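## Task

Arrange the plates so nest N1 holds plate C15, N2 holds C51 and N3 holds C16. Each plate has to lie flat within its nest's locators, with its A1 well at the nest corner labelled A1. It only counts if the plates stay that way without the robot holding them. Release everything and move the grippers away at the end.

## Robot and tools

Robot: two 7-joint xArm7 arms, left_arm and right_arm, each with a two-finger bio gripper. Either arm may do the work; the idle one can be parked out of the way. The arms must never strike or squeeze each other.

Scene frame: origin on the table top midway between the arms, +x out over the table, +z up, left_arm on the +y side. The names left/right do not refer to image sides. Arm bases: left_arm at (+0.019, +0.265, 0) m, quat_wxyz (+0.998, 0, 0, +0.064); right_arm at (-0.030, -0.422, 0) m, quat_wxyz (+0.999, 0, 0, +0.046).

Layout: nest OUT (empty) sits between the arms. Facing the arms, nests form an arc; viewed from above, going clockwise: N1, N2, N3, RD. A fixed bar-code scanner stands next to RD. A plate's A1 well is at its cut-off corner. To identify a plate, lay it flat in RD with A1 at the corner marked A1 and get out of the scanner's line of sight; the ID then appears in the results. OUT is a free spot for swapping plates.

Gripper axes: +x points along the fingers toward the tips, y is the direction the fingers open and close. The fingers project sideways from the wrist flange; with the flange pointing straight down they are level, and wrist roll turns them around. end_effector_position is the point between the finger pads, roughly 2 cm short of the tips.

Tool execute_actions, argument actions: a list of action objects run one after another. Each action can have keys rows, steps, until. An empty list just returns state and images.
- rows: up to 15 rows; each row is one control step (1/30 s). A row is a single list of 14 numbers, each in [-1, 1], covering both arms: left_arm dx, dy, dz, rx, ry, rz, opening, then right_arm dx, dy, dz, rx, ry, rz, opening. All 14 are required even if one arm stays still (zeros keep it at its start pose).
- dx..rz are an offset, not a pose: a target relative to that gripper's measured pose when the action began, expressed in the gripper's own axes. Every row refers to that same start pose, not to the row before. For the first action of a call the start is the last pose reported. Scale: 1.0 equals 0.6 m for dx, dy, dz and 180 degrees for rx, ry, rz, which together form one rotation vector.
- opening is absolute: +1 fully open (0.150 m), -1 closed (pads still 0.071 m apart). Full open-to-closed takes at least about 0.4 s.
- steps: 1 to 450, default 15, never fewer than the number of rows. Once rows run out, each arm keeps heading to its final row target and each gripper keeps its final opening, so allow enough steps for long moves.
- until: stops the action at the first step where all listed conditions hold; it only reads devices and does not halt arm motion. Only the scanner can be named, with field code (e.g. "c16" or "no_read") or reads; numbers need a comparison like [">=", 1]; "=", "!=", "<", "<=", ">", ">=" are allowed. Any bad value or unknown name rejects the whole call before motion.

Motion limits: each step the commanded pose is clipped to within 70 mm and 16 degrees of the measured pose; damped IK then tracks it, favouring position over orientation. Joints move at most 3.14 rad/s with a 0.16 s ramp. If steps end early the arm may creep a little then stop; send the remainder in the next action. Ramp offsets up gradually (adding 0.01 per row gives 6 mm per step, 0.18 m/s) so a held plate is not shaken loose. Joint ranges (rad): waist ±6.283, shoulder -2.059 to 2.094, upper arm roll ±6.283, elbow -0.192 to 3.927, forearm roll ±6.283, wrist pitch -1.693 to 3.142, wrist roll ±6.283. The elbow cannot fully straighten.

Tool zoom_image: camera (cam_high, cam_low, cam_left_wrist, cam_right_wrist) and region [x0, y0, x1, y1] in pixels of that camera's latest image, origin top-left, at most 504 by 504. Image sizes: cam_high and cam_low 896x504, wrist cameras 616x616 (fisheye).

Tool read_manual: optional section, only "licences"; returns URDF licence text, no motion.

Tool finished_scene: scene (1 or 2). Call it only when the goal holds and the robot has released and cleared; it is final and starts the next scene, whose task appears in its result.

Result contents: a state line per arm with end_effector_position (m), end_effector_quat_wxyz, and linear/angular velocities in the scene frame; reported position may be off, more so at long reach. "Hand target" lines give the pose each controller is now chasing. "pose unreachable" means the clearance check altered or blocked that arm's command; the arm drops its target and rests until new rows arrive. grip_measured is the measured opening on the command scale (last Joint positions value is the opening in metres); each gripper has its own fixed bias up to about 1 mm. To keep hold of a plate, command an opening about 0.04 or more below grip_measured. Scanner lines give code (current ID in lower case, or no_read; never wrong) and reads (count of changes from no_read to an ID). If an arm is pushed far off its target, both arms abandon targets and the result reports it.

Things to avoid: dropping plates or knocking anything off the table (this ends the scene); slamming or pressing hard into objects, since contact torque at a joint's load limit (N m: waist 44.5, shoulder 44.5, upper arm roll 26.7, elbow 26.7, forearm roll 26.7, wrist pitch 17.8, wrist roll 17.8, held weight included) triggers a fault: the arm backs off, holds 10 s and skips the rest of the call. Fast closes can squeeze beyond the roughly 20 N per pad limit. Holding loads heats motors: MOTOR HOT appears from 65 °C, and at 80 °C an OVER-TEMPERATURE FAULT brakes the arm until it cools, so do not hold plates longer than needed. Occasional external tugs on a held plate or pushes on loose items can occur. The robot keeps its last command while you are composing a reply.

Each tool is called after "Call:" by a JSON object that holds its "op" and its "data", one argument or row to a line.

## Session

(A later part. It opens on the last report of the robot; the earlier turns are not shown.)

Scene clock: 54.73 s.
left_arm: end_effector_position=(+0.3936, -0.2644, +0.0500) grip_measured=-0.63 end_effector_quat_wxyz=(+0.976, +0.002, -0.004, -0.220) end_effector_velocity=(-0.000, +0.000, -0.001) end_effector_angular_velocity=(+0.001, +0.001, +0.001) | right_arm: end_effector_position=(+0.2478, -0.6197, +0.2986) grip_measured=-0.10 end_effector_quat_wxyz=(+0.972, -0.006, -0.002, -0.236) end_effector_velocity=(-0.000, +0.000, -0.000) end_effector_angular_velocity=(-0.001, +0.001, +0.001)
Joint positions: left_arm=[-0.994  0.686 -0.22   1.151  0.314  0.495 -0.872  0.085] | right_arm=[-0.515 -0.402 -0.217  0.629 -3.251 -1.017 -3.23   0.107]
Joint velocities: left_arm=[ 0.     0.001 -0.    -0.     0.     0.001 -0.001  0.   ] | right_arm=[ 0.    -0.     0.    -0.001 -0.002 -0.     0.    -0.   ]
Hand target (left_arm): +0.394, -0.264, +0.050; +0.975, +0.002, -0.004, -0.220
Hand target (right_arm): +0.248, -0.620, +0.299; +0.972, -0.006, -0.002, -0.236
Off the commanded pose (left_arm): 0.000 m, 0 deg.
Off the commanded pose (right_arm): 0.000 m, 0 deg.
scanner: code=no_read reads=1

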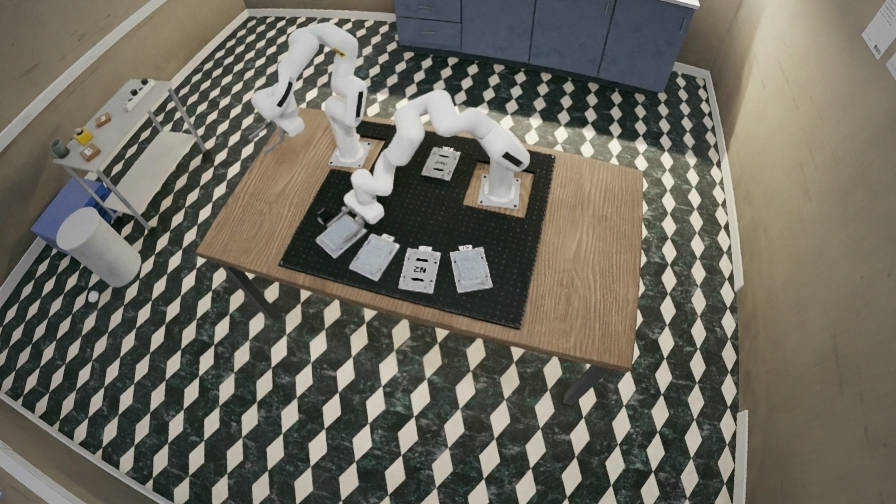

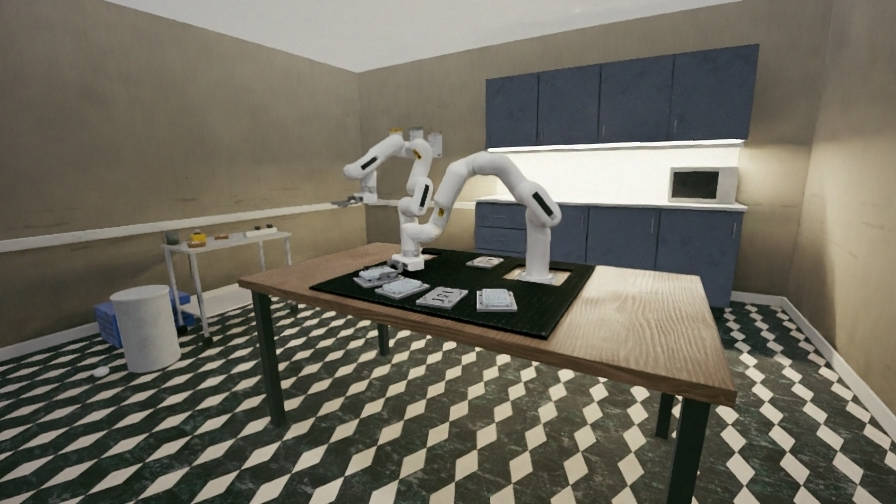

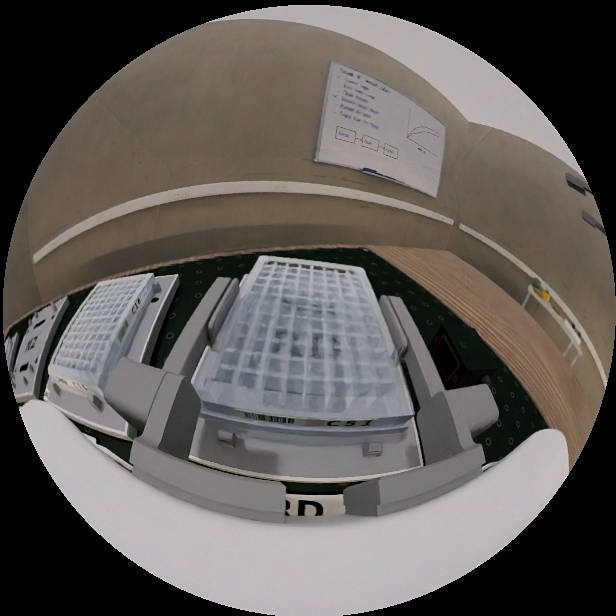

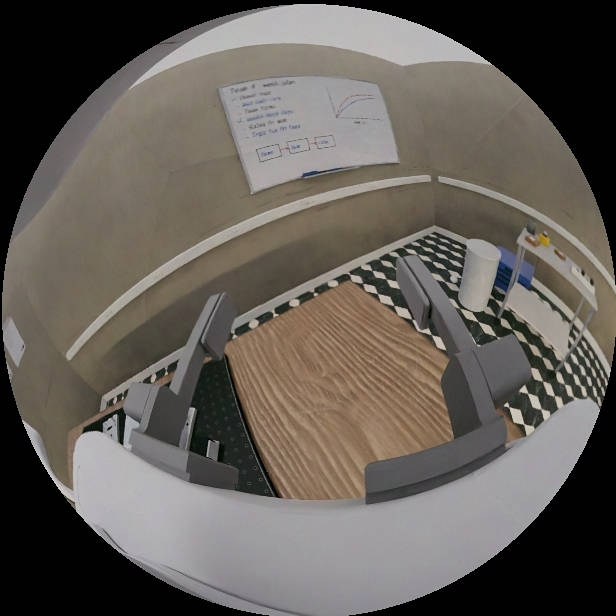

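Call:
{"op": "execute_actions", "data": {
  "actions": [
    {"rows":[[0,0,0.003,0,0,0,-0.76,0,0,0,0,0,0,-0.1],[0,0,0.008,0,0,0,-0.76,0,0,0,0,0,0,-0.1],[0,0,0.015,0,0,0,-0.76,0,0,0,0,0,0,-0.1],[0,0,0.023,0,0,0,-0.76,0,0,0,0,0,0,-0.1],[0,0,0.032,0,0,0,-0.76,0,0,0,0,0,0,-0.1],[0,0,0.041,0,0,0,-0.76,0,0,0,0,0,0,-0.1],[0,0,0.05,0,0,0,-0.76,0,0,0,0,0,0,-0.1],[0,0,0.058,0,0,0,-0.76,0,0,0,0,0,0,-0.1],[0,0,0.065,0,0,0,-0.76,0,0,0,0,0,0,-0.1],[0,0,0.07,0,0,0,-0.76,0,0,0,0,0,0,-0.1],[0,0,0.073,0,0,0,-0.76,0,0,0,0,0,0,-0.1],[0,0,0.075,0,0,0,-0.76,0,0,0,0,0,0,-0.1]],"steps":15},
    {"rows":[[-0.001,0.004,0,0,0,0.001,-0.76,0,0,0,0,0,0,-0.1],[-0.003,0.011,0,0,0,0.004,-0.76,0,0,0,0,0,0,-0.1],[-0.006,0.021,0,0,0,0.007,-0.76,0,0,0,0,0,0,-0.1],[-0.009,0.033,0,0,0,0.011,-0.76,0,0,0,0,0,0,-0.1],[-0.013,0.047,0,0,0,0.016,-0.76,0,0,0,0,0,0,-0.1],[-0.016,0.061,0,0,0,0.020,-0.76,0,0,0,0,0,0,-0.1],[-0.020,0.075,0,0,0,0.025,-0.76,0,0,0,0,0,0,-0.1],[-0.024,0.089,0,0,0,0.030,-0.76,0,0,0,0,0,0,-0.1],[-0.028,0.103,0,0,0,0.034,-0.76,0,0,0,0,0,0,-0.1],[-0.032,0.117,0,0,0,0.039,-0.76,0,0,0,0,0,0,-0.1],[-0.035,0.131,0,0,0,0.044,-0.76,0,0,0,0,0,0,-0.1],[-0.039,0.145,0,0,0,0.048,-0.76,0,0,0,0,0,0,-0.1],[-0.043,0.159,0,0,0,0.053,-0.76,0,0,0,0,0,0,-0.1],[-0.047,0.173,0,0,0,0.058,-0.76,0,0,0,0,0,0,-0.1],[-0.050,0.185,0,0,0,0.061,-0.76,0,0,0,0,0,0,-0.1]],"steps":20}
  ]
}}

Scene clock: 56.67 s.
left_arm: end_effector_position=(+0.4146, -0.1517, +0.0949) grip_measured=-0.63 end_effector_quat_wxyz=(+0.992, +0.001, -0.005, -0.125) end_effector_velocity=(-0.011, -0.003, +0.014) end_effector_angular_velocity=(-0.037, -0.008, -0.021) | right_arm: end_effector_position=(+0.2478, -0.6197, +0.2986) grip_measured=-0.10 end_effector_quat_wxyz=(+0.972, -0.006, -0.002, -0.236) end_effector_velocity=(-0.000, -0.001, +0.000) end_effector_angular_velocity=(-0.002, +0.000, -0.002)
Joint positions: left_arm=[-0.879  0.413 -0.217  0.848  0.222  0.447 -0.9    0.085] | right_arm=[-0.515 -0.402 -0.217  0.629 -3.251 -1.017 -3.23   0.107]
Joint velocities: left_arm=[ 0.011 -0.047 -0.028 -0.044 -0.015 -0.032  0.016  0.   ] | right_arm=[-0.     0.    -0.     0.    -0.002  0.     0.003  0.   ]
Hand target (left_arm): +0.414, -0.152, +0.095; +0.992, +0.000, -0.005, -0.126
Hand target (right_arm): +0.248, -0.620, +0.299; +0.972, -0.006, -0.002, -0.236
Off the commanded pose (left_arm): 0.001 m, 0 deg.
Off the commanded pose (right_arm): 0.000 m, 0 deg.
scanner: code=no_read reads=1

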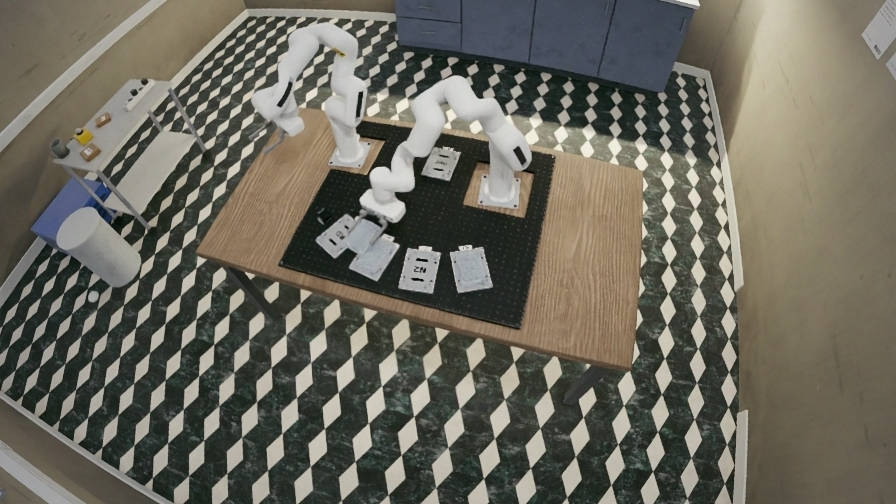

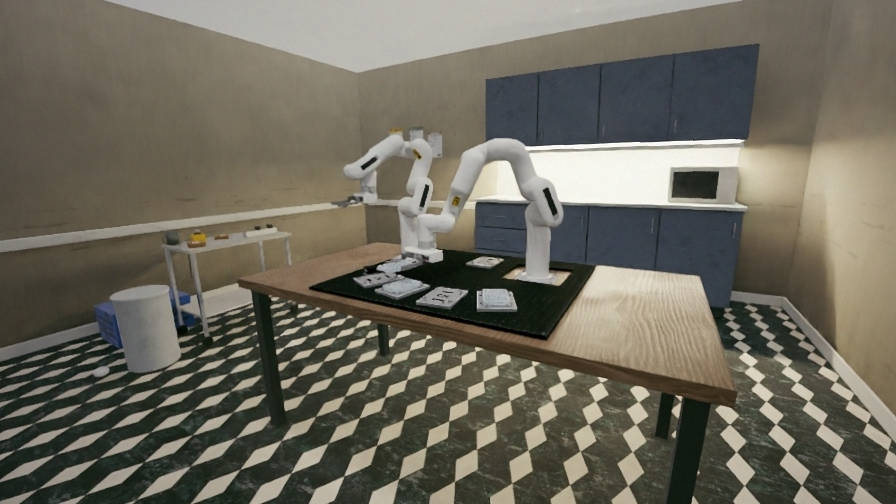

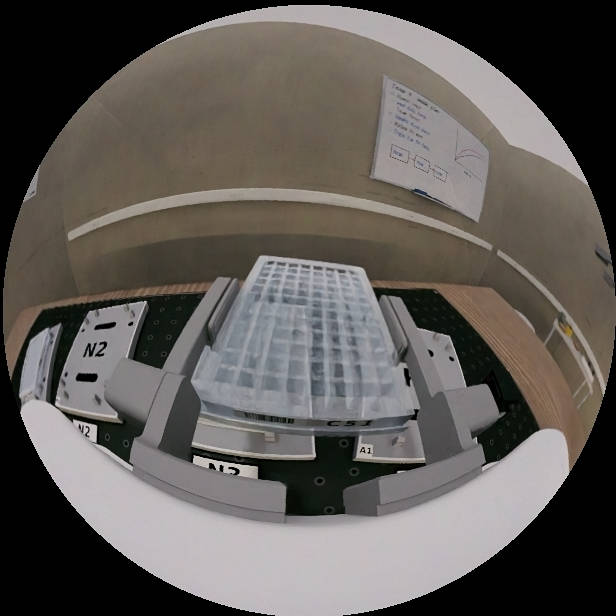

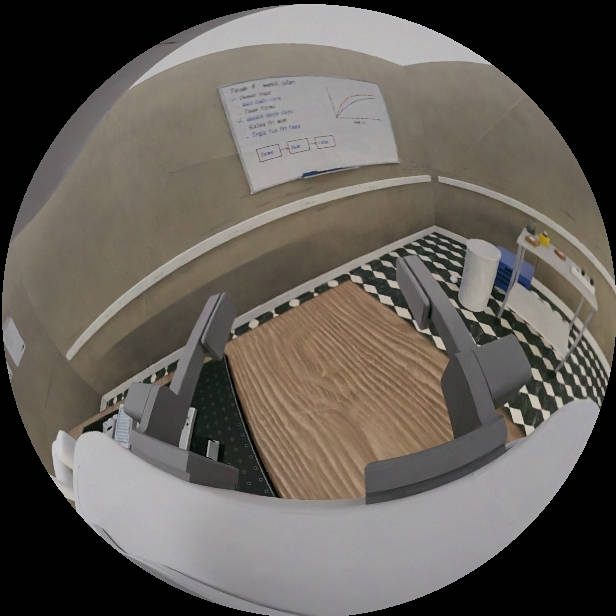

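Call:
{"op": "execute_actions", "data": {
  "actions": [
    {"rows":[[-0.0003,0.004,0,0,0,0.001,-0.76,0,0,0,0,0,0,-0.1],[-0.0008,0.011,0,0,0,0.004,-0.76,0,0,0,0,0,0,-0.1],[-0.0015,0.021,0,0,0,0.007,-0.76,0,0,0,0,0,0,-0.1],[-0.0025,0.034,0,0,0,0.011,-0.76,0,0,0,0,0,0,-0.1],[-0.0035,0.048,0,0,0,0.0155,-0.76,0,0,0,0,0,0,-0.1],[-0.0046,0.062,0,0,0,0.020,-0.76,0,0,0,0,0,0,-0.1],[-0.0056,0.076,0,0,0,0.0245,-0.76,0,0,0,0,0,0,-0.1],[-0.0066,0.090,0,0,0,0.029,-0.76,0,0,0,0,0,0,-0.1],[-0.0077,0.104,0,0,0,0.0335,-0.76,0,0,0,0,0,0,-0.1],[-0.0087,0.118,0,0,0,0.038,-0.76,0,0,0,0,0,0,-0.1],[-0.0097,0.132,0,0,0,0.0427,-0.76,0,0,0,0,0,0,-0.1],[-0.0108,0.146,0,0,0,0.0472,-0.76,0,0,0,0,0,0,-0.1],[-0.0118,0.160,0,0,0,0.0517,-0.76,0,0,0,0,0,0,-0.1],[-0.0128,0.175,0,0,0,0.0565,-0.76,0,0,0,0,0,0,-0.1],[-0.0139,0.189,0,0,0,0.061,-0.76,0,0,0,0,0,0,-0.1]],"steps":19},
    {"rows":[[0.0005,0.004,0,0,0,0.001,-0.76,0,0,0,0,0,0,-0.1],[0.0013,0.011,0,0,0,0.004,-0.76,0,0,0,0,0,0,-0.1],[0.0025,0.021,0,0,0,0.007,-0.76,0,0,0,0,0,0,-0.1],[0.004,0.034,0,0,0,0.011,-0.76,0,0,0,0,0,0,-0.1],[0.0057,0.048,0,0,0,0.0155,-0.76,0,0,0,0,0,0,-0.1],[0.0073,0.062,0,0,0,0.020,-0.76,0,0,0,0,0,0,-0.1],[0.009,0.076,0,0,0,0.0245,-0.76,0,0,0,0,0,0,-0.1],[0.0107,0.090,0,0,0,0.029,-0.76,0,0,0,0,0,0,-0.1],[0.0123,0.104,0,0,0,0.0335,-0.76,0,0,0,0,0,0,-0.1],[0.014,0.118,-0.005,0,0,0.038,-0.76,0,0,0,0,0,0,-0.1],[0.0156,0.132,-0.012,0,0,0.0427,-0.76,0,0,0,0,0,0,-0.1],[0.0175,0.148,-0.02,0,0,0.048,-0.76,0,0,0,0,0,0,-0.1],[0.0194,0.164,-0.028,0,0,0.053,-0.76,0,0,0,0,0,0,-0.1],[0.0211,0.178,-0.036,0,0,0.0577,-0.76,0,0,0,0,0,0,-0.1],[0.0223,0.1882,-0.042,0,0,0.061,-0.76,0,0,0,0,0,0,-0.1]],"steps":24}
  ]
}}

Scene clock: 58.63 s.
left_arm: end_effector_position=(+0.4545, +0.0708, +0.0694) grip_measured=-0.63 end_effector_quat_wxyz=(+0.998, -0.000, -0.005, +0.066) end_effector_velocity=(+0.001, +0.001, +0.001) end_effector_angular_velocity=(-0.002, -0.004, +0.002) | right_arm: end_effector_position=(+0.2478, -0.6197, +0.2986) grip_measured=-0.10 end_effector_quat_wxyz=(+0.972, -0.006, -0.002, -0.236) end_effector_velocity=(+0.000, +0.000, -0.000) end_effector_angular_velocity=(-0.000, +0.000, +0.002)
Joint positions: left_arm=[-0.663  0.293 -0.078  0.504  0.137  0.206 -0.876  0.085] | right_arm=[-0.515 -0.402 -0.217  0.629 -3.251 -1.017 -3.23   0.107]
Joint velocities: left_arm=[ 0.001 -0.003  0.002 -0.002  0.002 -0.003 -0.     0.   ] | right_arm=[ 0.001 -0.    -0.    -0.    -0.    -0.    -0.     0.   ]
Hand target (left_arm): +0.454, +0.072, +0.069; +0.998, +0.000, -0.004, +0.067
Hand target (right_arm): +0.248, -0.620, +0.299; +0.972, -0.006, -0.002, -0.236
Off the commanded pose (left_arm): 0.002 m, 0 deg.
Off the commanded pose (right_arm): 0.000 m, 0 deg.
scanner: code=no_read reads=1

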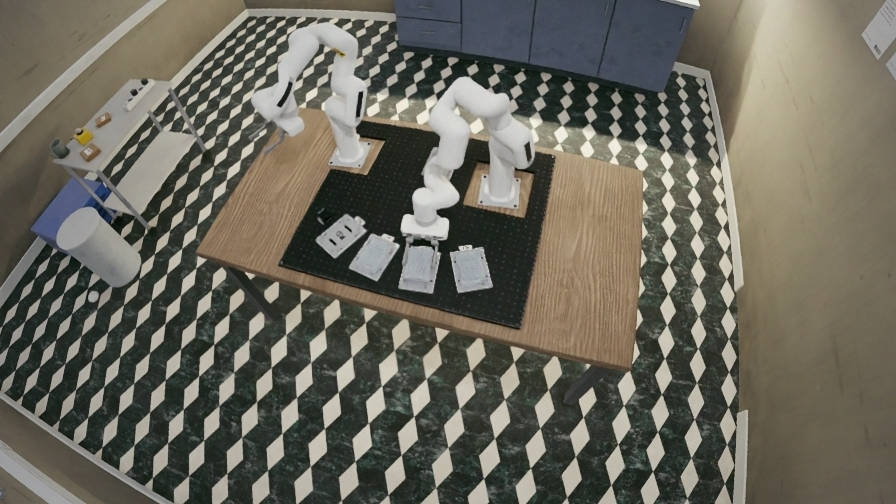

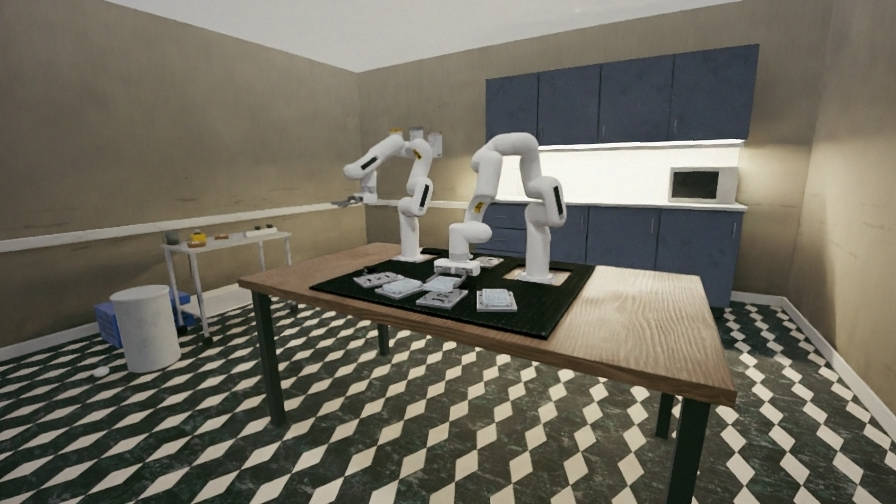

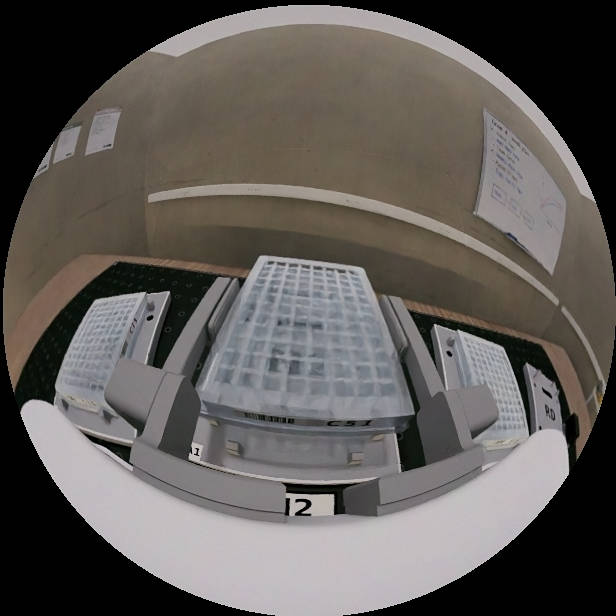

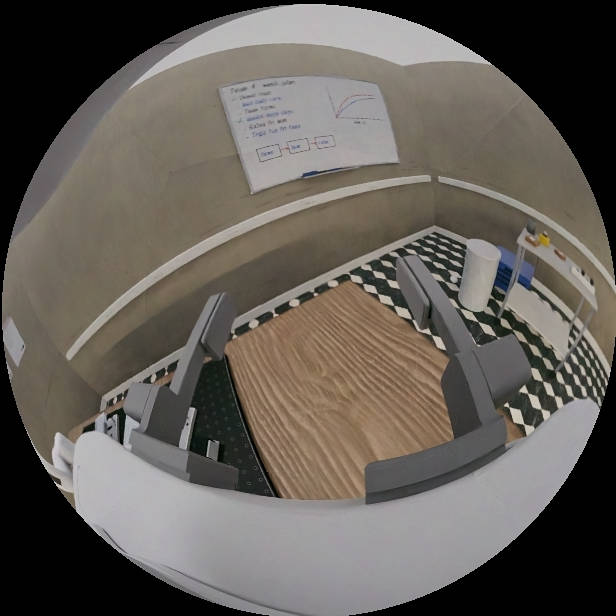

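Call:
{"op": "execute_actions", "data": {
  "actions": [
    {"rows":[[0,0.0005,-0.003,0,0,0,-0.76,0,0,0,0,0,0,-0.1],[0,0.001,-0.007,0,0,0,-0.76,0,0,0,0,0,0,-0.1],[0.0003,0.0015,-0.012,0,0,0,-0.76,0,0,0,0,0,0,-0.1],[0.0003,0.002,-0.017,0,0,0,-0.76,0,0,0,0,0,0,-0.1],[0.0006,0.0023,-0.022,0,0,0,-0.76,0,0,0,0,0,0,-0.1],[0.0006,0.0023,-0.027,0,0,0,-0.76,0,0,0,0,0,0,-0.1],[0.0006,0.0023,-0.0305,0,0,0,-0.76,0,0,0,0,0,0,-0.1],[0.0006,0.0023,-0.0325,0,0,0,-0.76,0,0,0,0,0,0,-0.1]],"steps":18}
  ]
}}

Call:
{"op": "zoom_image", "data": {
  "camera": "cam_left_wrist",
  "region": [160, 230, 460, 480]
}}

Scene clock: 59.40 s.
left_arm: end_effector_position=(+0.4551, +0.0721, +0.0502) grip_measured=-0.63 end_effector_quat_wxyz=(+0.998, -0.001, -0.005, +0.066) end_effector_velocity=(-0.001, +0.000, -0.001) end_effector_angular_velocity=(+0.002, +0.002, -0.001) | right_arm: end_effector_position=(+0.2478, -0.6197, +0.2986) grip_measured=-0.10 end_effector_quat_wxyz=(+0.972, -0.006, -0.002, -0.236) end_effector_velocity=(-0.000, +0.000, -0.000) end_effector_angular_velocity=(+0.000, +0.001, +0.001)
Joint positions: left_arm=[-0.682  0.368 -0.049  0.518  0.16   0.144 -0.892  0.085] | right_arm=[-0.515 -0.402 -0.217  0.629 -3.251 -1.017 -3.23   0.107]
Joint velocities: left_arm=[-0.001  0.001  0.001 -0.001  0.001  0.    -0.     0.   ] | right_arm=[-0.001  0.    -0.    -0.    -0.    -0.    -0.001  0.   ]
Hand target (left_arm): +0.455, +0.072, +0.050; +0.998, -0.000, -0.005, +0.066
Hand target (right_arm): +0.248, -0.620, +0.299; +0.972, -0.006, -0.002, -0.236
Off the commanded pose (left_arm): 0.000 m, 0 deg.
Off the commanded pose (right_arm): 0.000 m, 0 deg.
scanner: code=no_read reads=1

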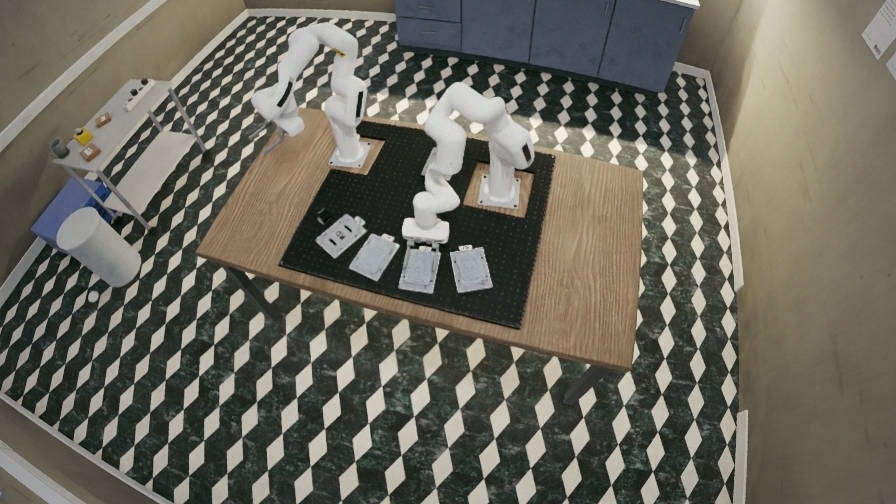

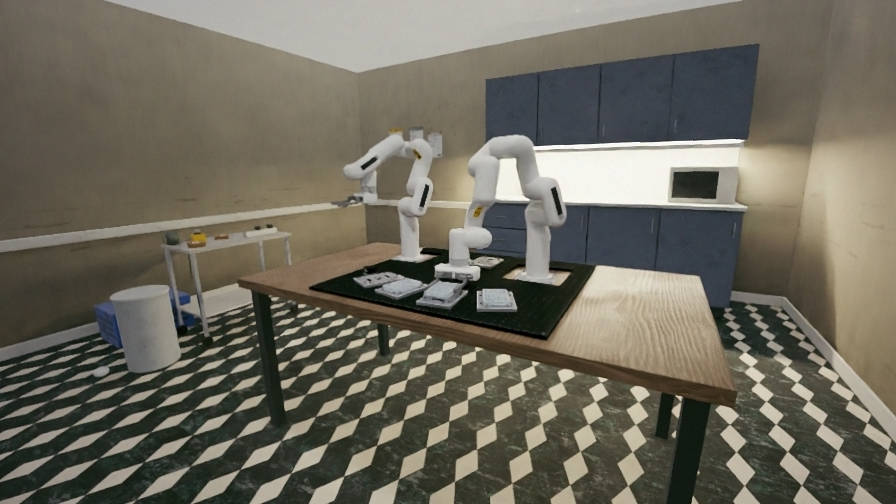

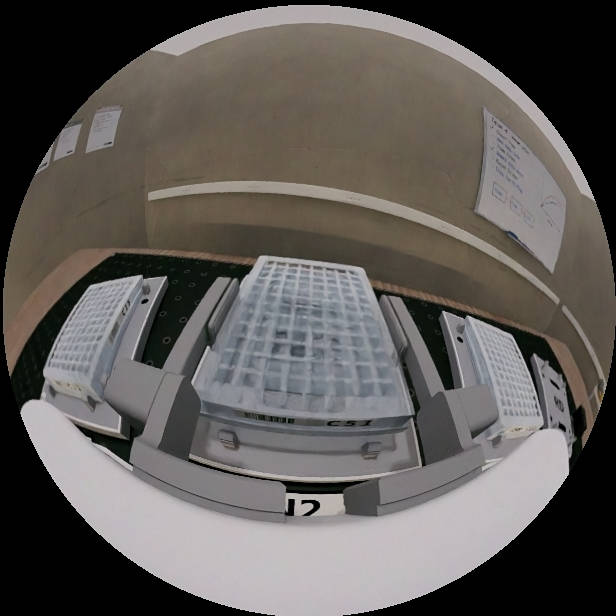

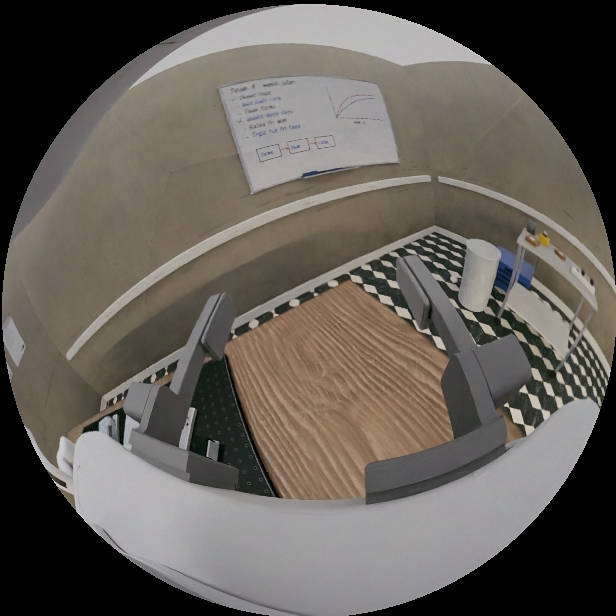

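Region (160, 230, 460, 480) of cam_left_wrist's 616x616 image, scaled by 1.680, with more detail than that image has.

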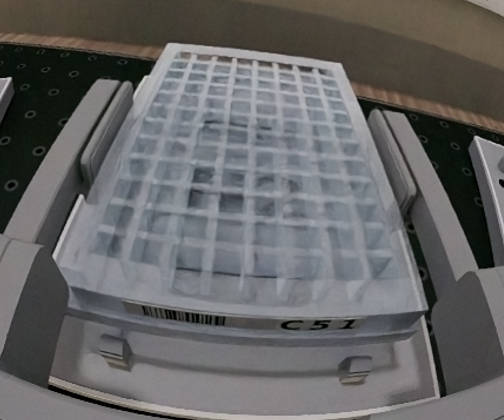

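Call:
{"op": "execute_actions", "data": {
  "actions": [
    {"rows":[[-0.0004,0,-0.002,0,0,0,-0.76,0,0,0,0,0,0,-0.1],[-0.0008,0,-0.004,0,0,0,-0.76,0,0,0,0,0,0,-0.1],[-0.0008,0,-0.006,0,0,0,-0.76,0,0,0,0,0,0,-0.1],[-0.0008,0,-0.008,0,0,0,-0.76,0,0,0,0,0,0,-0.1],[-0.0008,0,-0.010,0,0,0,-0.76,0,0,0,0,0,0,-0.1],[-0.0008,0,-0.012,0,0,0,-0.76,0,0,0,0,0,0,-0.1],[-0.0008,0,-0.014,0,0,0,-0.76,0,0,0,0,0,0,-0.1],[-0.0008,0,-0.016,0,0,0,-0.76,0,0,0,0,0,0,-0.1],[-0.0008,0,-0.018,0,0,0,-0.76,0,0,0,0,0,0,-0.1],[-0.0008,0,-0.020,0,0,0,-0.76,0,0,0,0,0,0,-0.1],[-0.0008,0,-0.022,0,0,0,-0.76,0,0,0,0,0,0,-0.1],[-0.0008,0,-0.0237,0,0,0,-0.76,0,0,0,0,0,0,-0.1]],"steps":20}
  ]
}}

Call:
{"op": "zoom_image", "data": {
  "camera": "cam_left_wrist",
  "region": [160, 230, 460, 480]
}}

Scene clock: 60.30 s.
left_arm: end_effector_position=(+0.4550, +0.0715, +0.0364) grip_measured=-0.63 end_effector_quat_wxyz=(+0.998, -0.001, -0.005, +0.066) end_effector_velocity=(-0.000, -0.000, -0.000) end_effector_angular_velocity=(-0.000, -0.000, -0.000) | right_arm: end_effector_position=(+0.2478, -0.6197, +0.2986) grip_measured=-0.10 end_effector_quat_wxyz=(+0.972, -0.006, -0.002, -0.236) end_effector_velocity=(+0.000, +0.000, +0.000) end_effector_angular_velocity=(+0.000, +0.000, -0.000)
Joint positions: left_arm=[-0.701  0.423 -0.029  0.532  0.171  0.101 -0.901  0.086] | right_arm=[-0.515 -0.402 -0.217  0.629 -3.251 -1.017 -3.23   0.107]
Joint velocities: left_arm=[-0.002  0.001  0.001 -0.001 -0.    -0.001 -0.     0.   ] | right_arm=[ 0.  0.  0.  0.  0. -0.  0. -0.]
Hand target (left_arm): +0.455, +0.072, +0.036; +0.998, -0.001, -0.005, +0.066
Hand target (right_arm): +0.248, -0.620, +0.299; +0.972, -0.006, -0.002, -0.236
Off the commanded pose (left_arm): 0.001 m, 0 deg.
Off the commanded pose (right_arm): 0.000 m, 0 deg.
scanner: code=no_read reads=1

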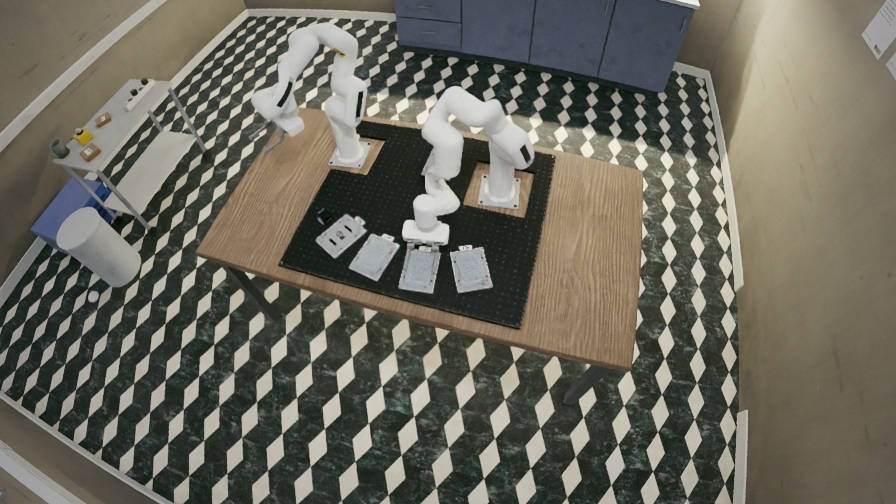

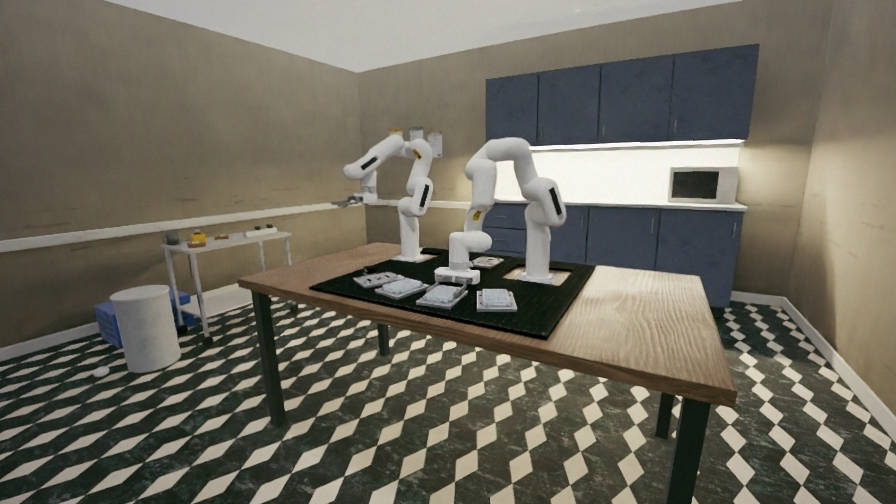

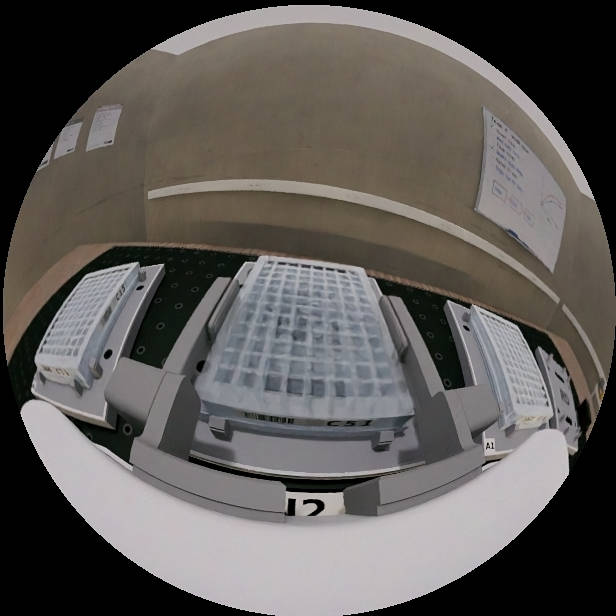

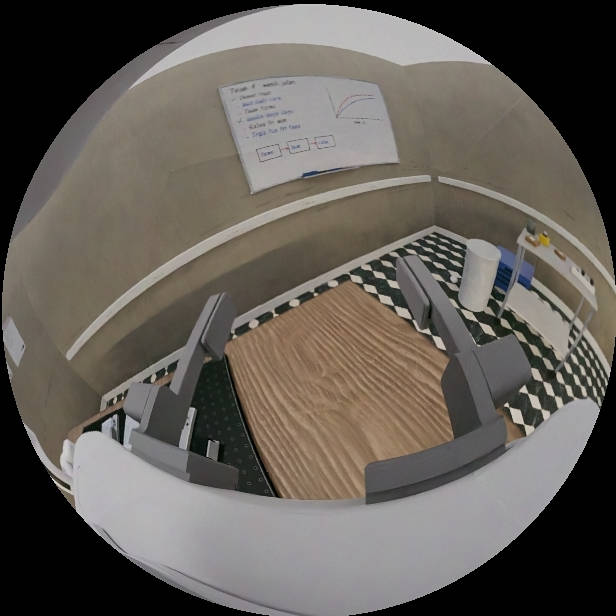

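Region (160, 230, 460, 480) of cam_left_wrist's 616x616 image, scaled by 1.680, with more detail than that image has.

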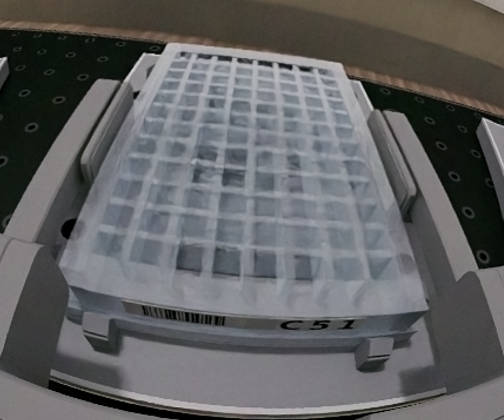

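The plate stayed unchanged in the grip and is inside the pins. Releasing gradually.

Call:
{"op": "execute_actions", "data": {
  "actions": [
    {"rows":[[0,0,0,0,0,0,-0.68,0,0,0,0,0,0,-0.1],[0,0,0,0,0,0,-0.63,0,0,0,0,0,0,-0.1],[0,0,0,0,0,0,-0.6,0,0,0,0,0,0,-0.1],[0,0,0,0,0,0,-0.56,0,0,0,0,0,0,-0.1],[0,0,0,0,0,0,-0.5,0,0,0,0,0,0,-0.1],[0,0,0,0,0,0,-0.42,0,0,0,0,0,0,-0.1],[0,0,0,0,0,0,-0.32,0,0,0,0,0,0,-0.1],[0,0,0,0,0,0,-0.2,0,0,0,0,0,0,-0.1],[0,0,0,0,0,0,-0.1,0,0,0,0,0,0,-0.1]],"steps":16}
  ]
}}

Call:
{"op": "zoom_image", "data": {
  "camera": "cam_left_wrist",
  "region": [160, 230, 460, 480]
}}

Scene clock: 60.97 s.
left_arm: end_effector_position=(+0.4549, +0.0717, +0.0363) grip_measured=-0.10 end_effector_quat_wxyz=(+0.998, -0.001, -0.005, +0.066) end_effector_velocity=(+0.000, -0.001, +0.001) end_effector_angular_velocity=(-0.001, -0.002, -0.003) | right_arm: end_effector_position=(+0.2478, -0.6197, +0.2986) grip_measured=-0.10 end_effector_quat_wxyz=(+0.972, -0.006, -0.002, -0.236) end_effector_velocity=(+0.000, -0.000, +0.000) end_effector_angular_velocity=(-0.000, -0.001, -0.000)
Joint positions: left_arm=[-0.701  0.423 -0.029  0.532  0.171  0.101 -0.902  0.107] | right_arm=[-0.515 -0.402 -0.217  0.629 -3.251 -1.017 -3.23   0.107]
Joint velocities: left_arm=[-0.001 -0.001 -0.     0.001  0.001 -0.     0.001  0.   ] | right_arm=[ 0.    -0.001 -0.     0.     0.001  0.001  0.     0.   ]
Hand target (left_arm): +0.455, +0.072, +0.036; +0.998, -0.001, -0.005, +0.066
Hand target (right_arm): +0.248, -0.620, +0.299; +0.972, -0.006, -0.002, -0.236
Off the commanded pose (left_arm): 0.000 m, 0 deg.
Off the commanded pose (right_arm): 0.000 m, 0 deg.
scanner: code=no_read reads=1

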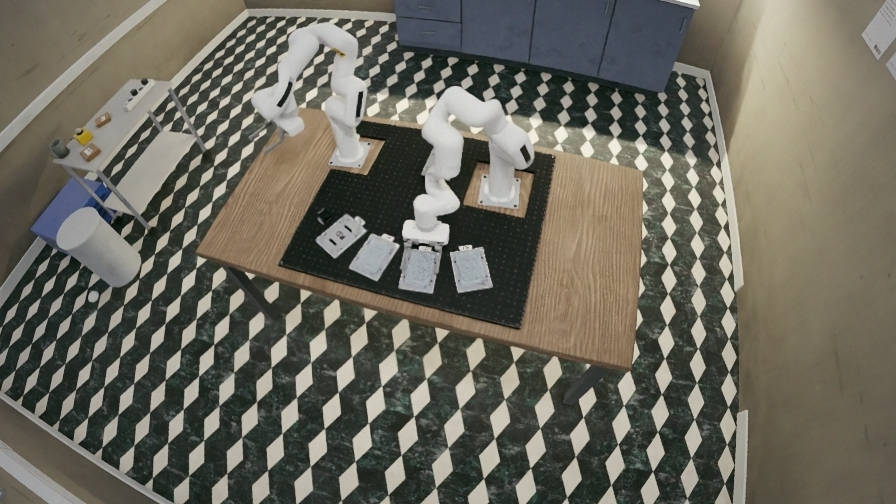

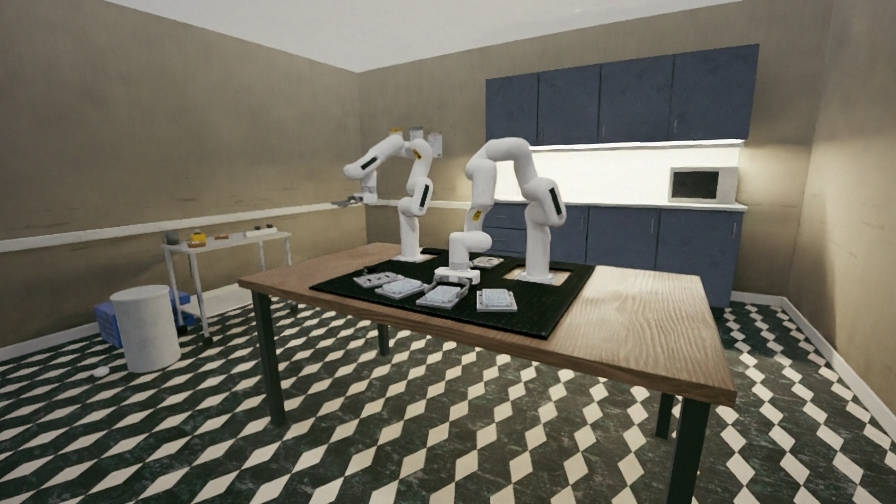

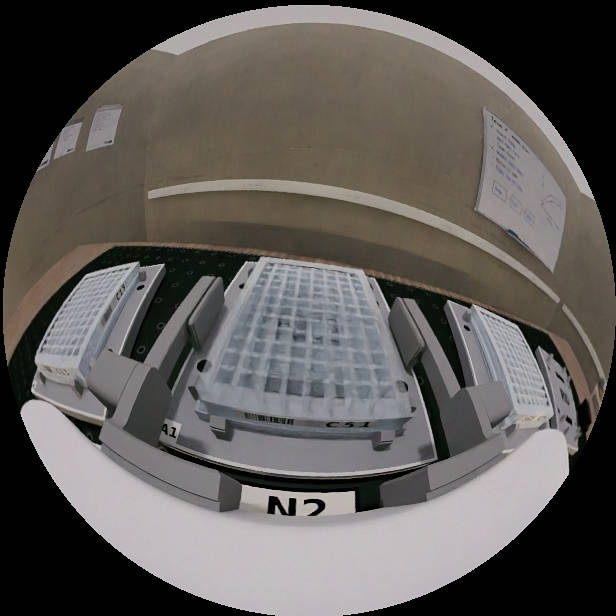

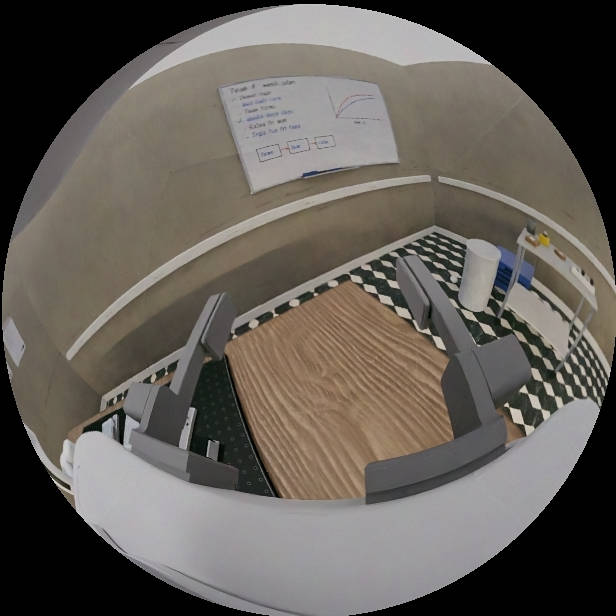

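Region (160, 230, 460, 480) of cam_left_wrist's 616x616 image, scaled by 1.680, with more detail than that image has.

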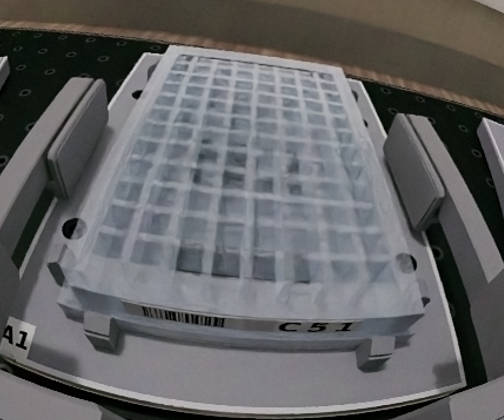

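The plate is seated flat. Lifting the left arm and moving it clear.

Call:
{"op": "execute_actions", "data": {
  "actions": [
    {"rows":[[0,0,0.004,0,0,0,-0.1,0,0,0,0,0,0,-0.1],[0,0,0.012,0,0,0,-0.1,0,0,0,0,0,0,-0.1],[0,0,0.024,0,0,0,-0.1,0,0,0,0,0,0,-0.1],[0,0,0.04,0,0,0,-0.1,0,0,0,0,0,0,-0.1],[0,0,0.06,0,0,0,-0.1,0,0,0,0,0,0,-0.1],[-0.01,0.01,0.08,0,0,0,-0.1,0,0,0,0,0,0,-0.1],[-0.025,0.025,0.10,0,0,0,-0.1,0,0,0,0,0,0,-0.1],[-0.04,0.045,0.12,0,0,0,-0.1,0,0,0,0,0,0,-0.1],[-0.055,0.07,0.14,0,0,0,-0.1,0,0,0,0,0,0,-0.1],[-0.07,0.095,0.16,0,0,0,-0.1,0,0,0,0,0,0,-0.1],[-0.085,0.12,0.18,0,0,0,-0.1,0,0,0,0,0,0,-0.1],[-0.10,0.145,0.20,0,0,0,-0.1,0,0,0,0,0,0,-0.1],[-0.112,0.165,0.215,0,0,0,-0.1,0,0,0,0,0,0,-0.1],[-0.12,0.18,0.225,0,0,0,-0.1,0,0,0,0,0,0,-0.1],[-0.125,0.19,0.23,0,0,0,-0.1,0,0,0,0,0,0,-0.1]],"steps":24}
  ]
}}

Call:
{"op": "zoom_image", "data": {
  "camera": "cam_high",
  "region": [300, 190, 520, 320]
}}

Call:
{"op": "zoom_image", "data": {
  "camera": "cam_low",
  "region": [340, 250, 540, 330]
}}

Scene clock: 62.07 s.
left_arm: end_effector_position=(+0.3701, +0.1715, +0.1621) grip_measured=-0.10 end_effector_quat_wxyz=(+0.997, -0.000, -0.024, +0.072) end_effector_velocity=(-0.069, +0.023, +0.101) end_effector_angular_velocity=(-0.071, +0.148, -0.114) | right_arm: end_effector_position=(+0.2478, -0.6197, +0.2986) grip_measured=-0.10 end_effector_quat_wxyz=(+0.972, -0.006, -0.002, -0.236) end_effector_velocity=(-0.000, -0.000, +0.000) end_effector_angular_velocity=(-0.001, +0.000, +0.000)
Joint positions: left_arm=[-0.638 -0.491 -0.007  0.057  0.048  0.509 -0.701  0.107] | right_arm=[-0.515 -0.402 -0.217  0.629 -3.251 -1.017 -3.23   0.107]
Joint velocities: left_arm=[-0.157 -1.086  0.178 -0.142 -0.215  1.032  0.327  0.   ] | right_arm=[-0.    -0.    -0.     0.    -0.001 -0.     0.     0.   ]
Hand target (left_arm): +0.365, +0.174, +0.169; +0.998, -0.002, -0.014, +0.068
Hand target (right_arm): +0.248, -0.620, +0.299; +0.972, -0.006, -0.002, -0.236
Off the commanded pose (left_arm): 0.013 m, 2 deg.
Off the commanded pose (right_arm): 0.000 m, 0 deg.
scanner: code=no_read reads=1

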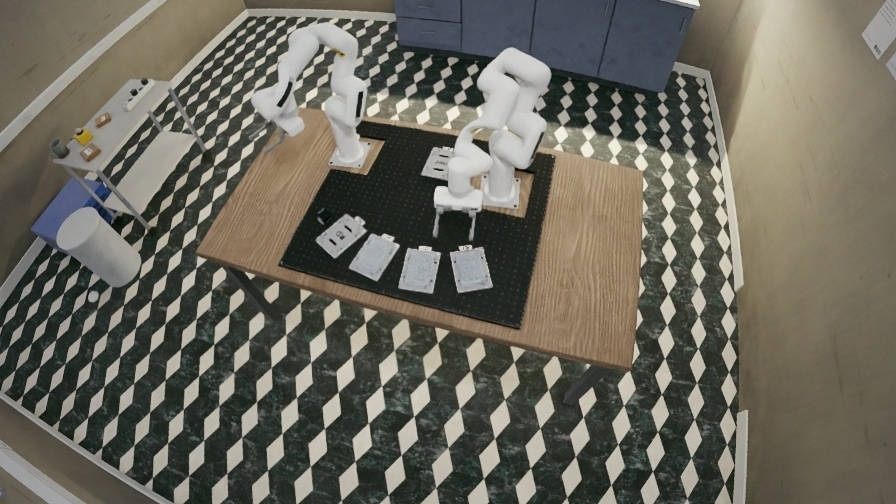

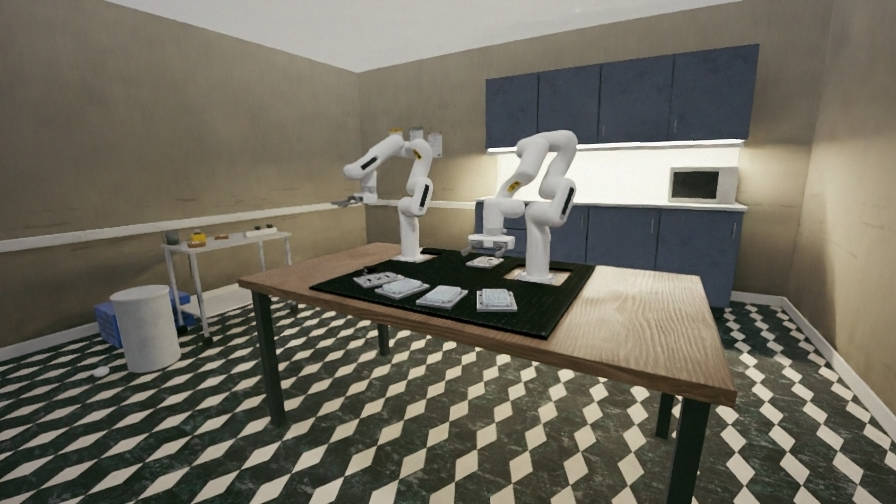

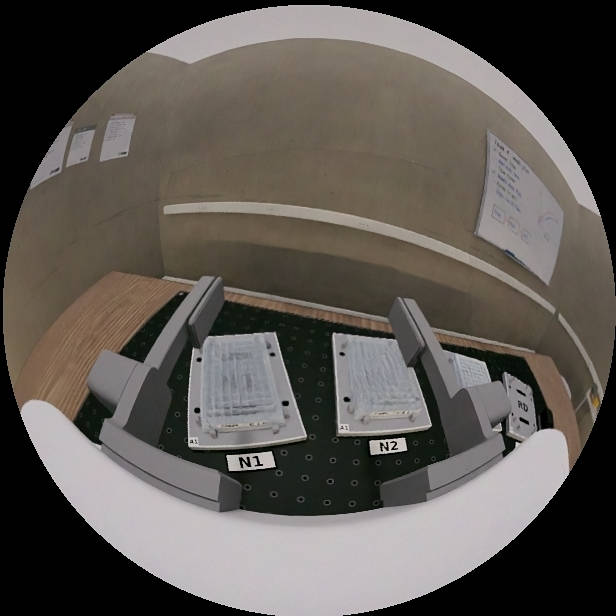

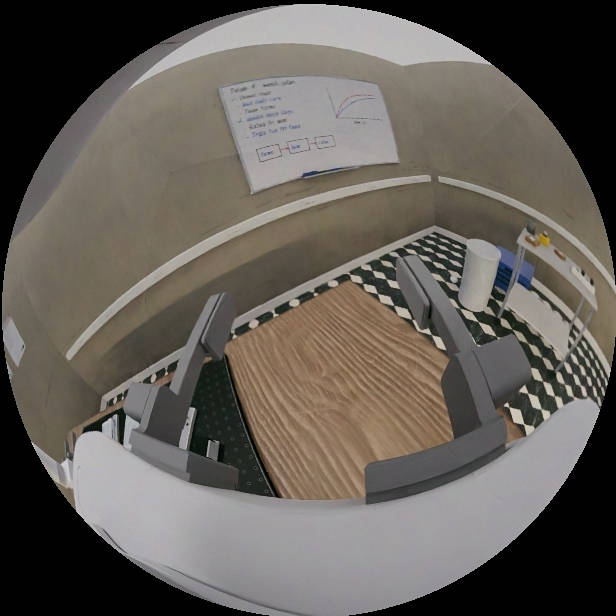

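Region (300, 190, 520, 320) of cam_high's 896x504 image, scaled by 2.291, with more detail than that image has; it fills the top 298 rows of this view, and the rest is white.

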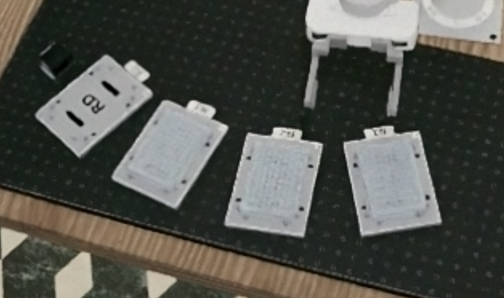

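Region (340, 250, 540, 330) of cam_low's 896x504 image, scaled by 2.520, with more detail than that image has; it fills the top 202 rows of this view, and the rest is white.

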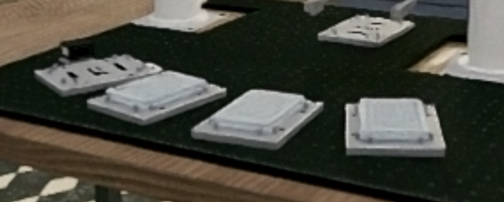

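All three plates sit flat in their nests and both arms are clear.

Call:
{"op": "finished_scene", "data": {
  "scene": 2
}}

The scene is finished: the task was done.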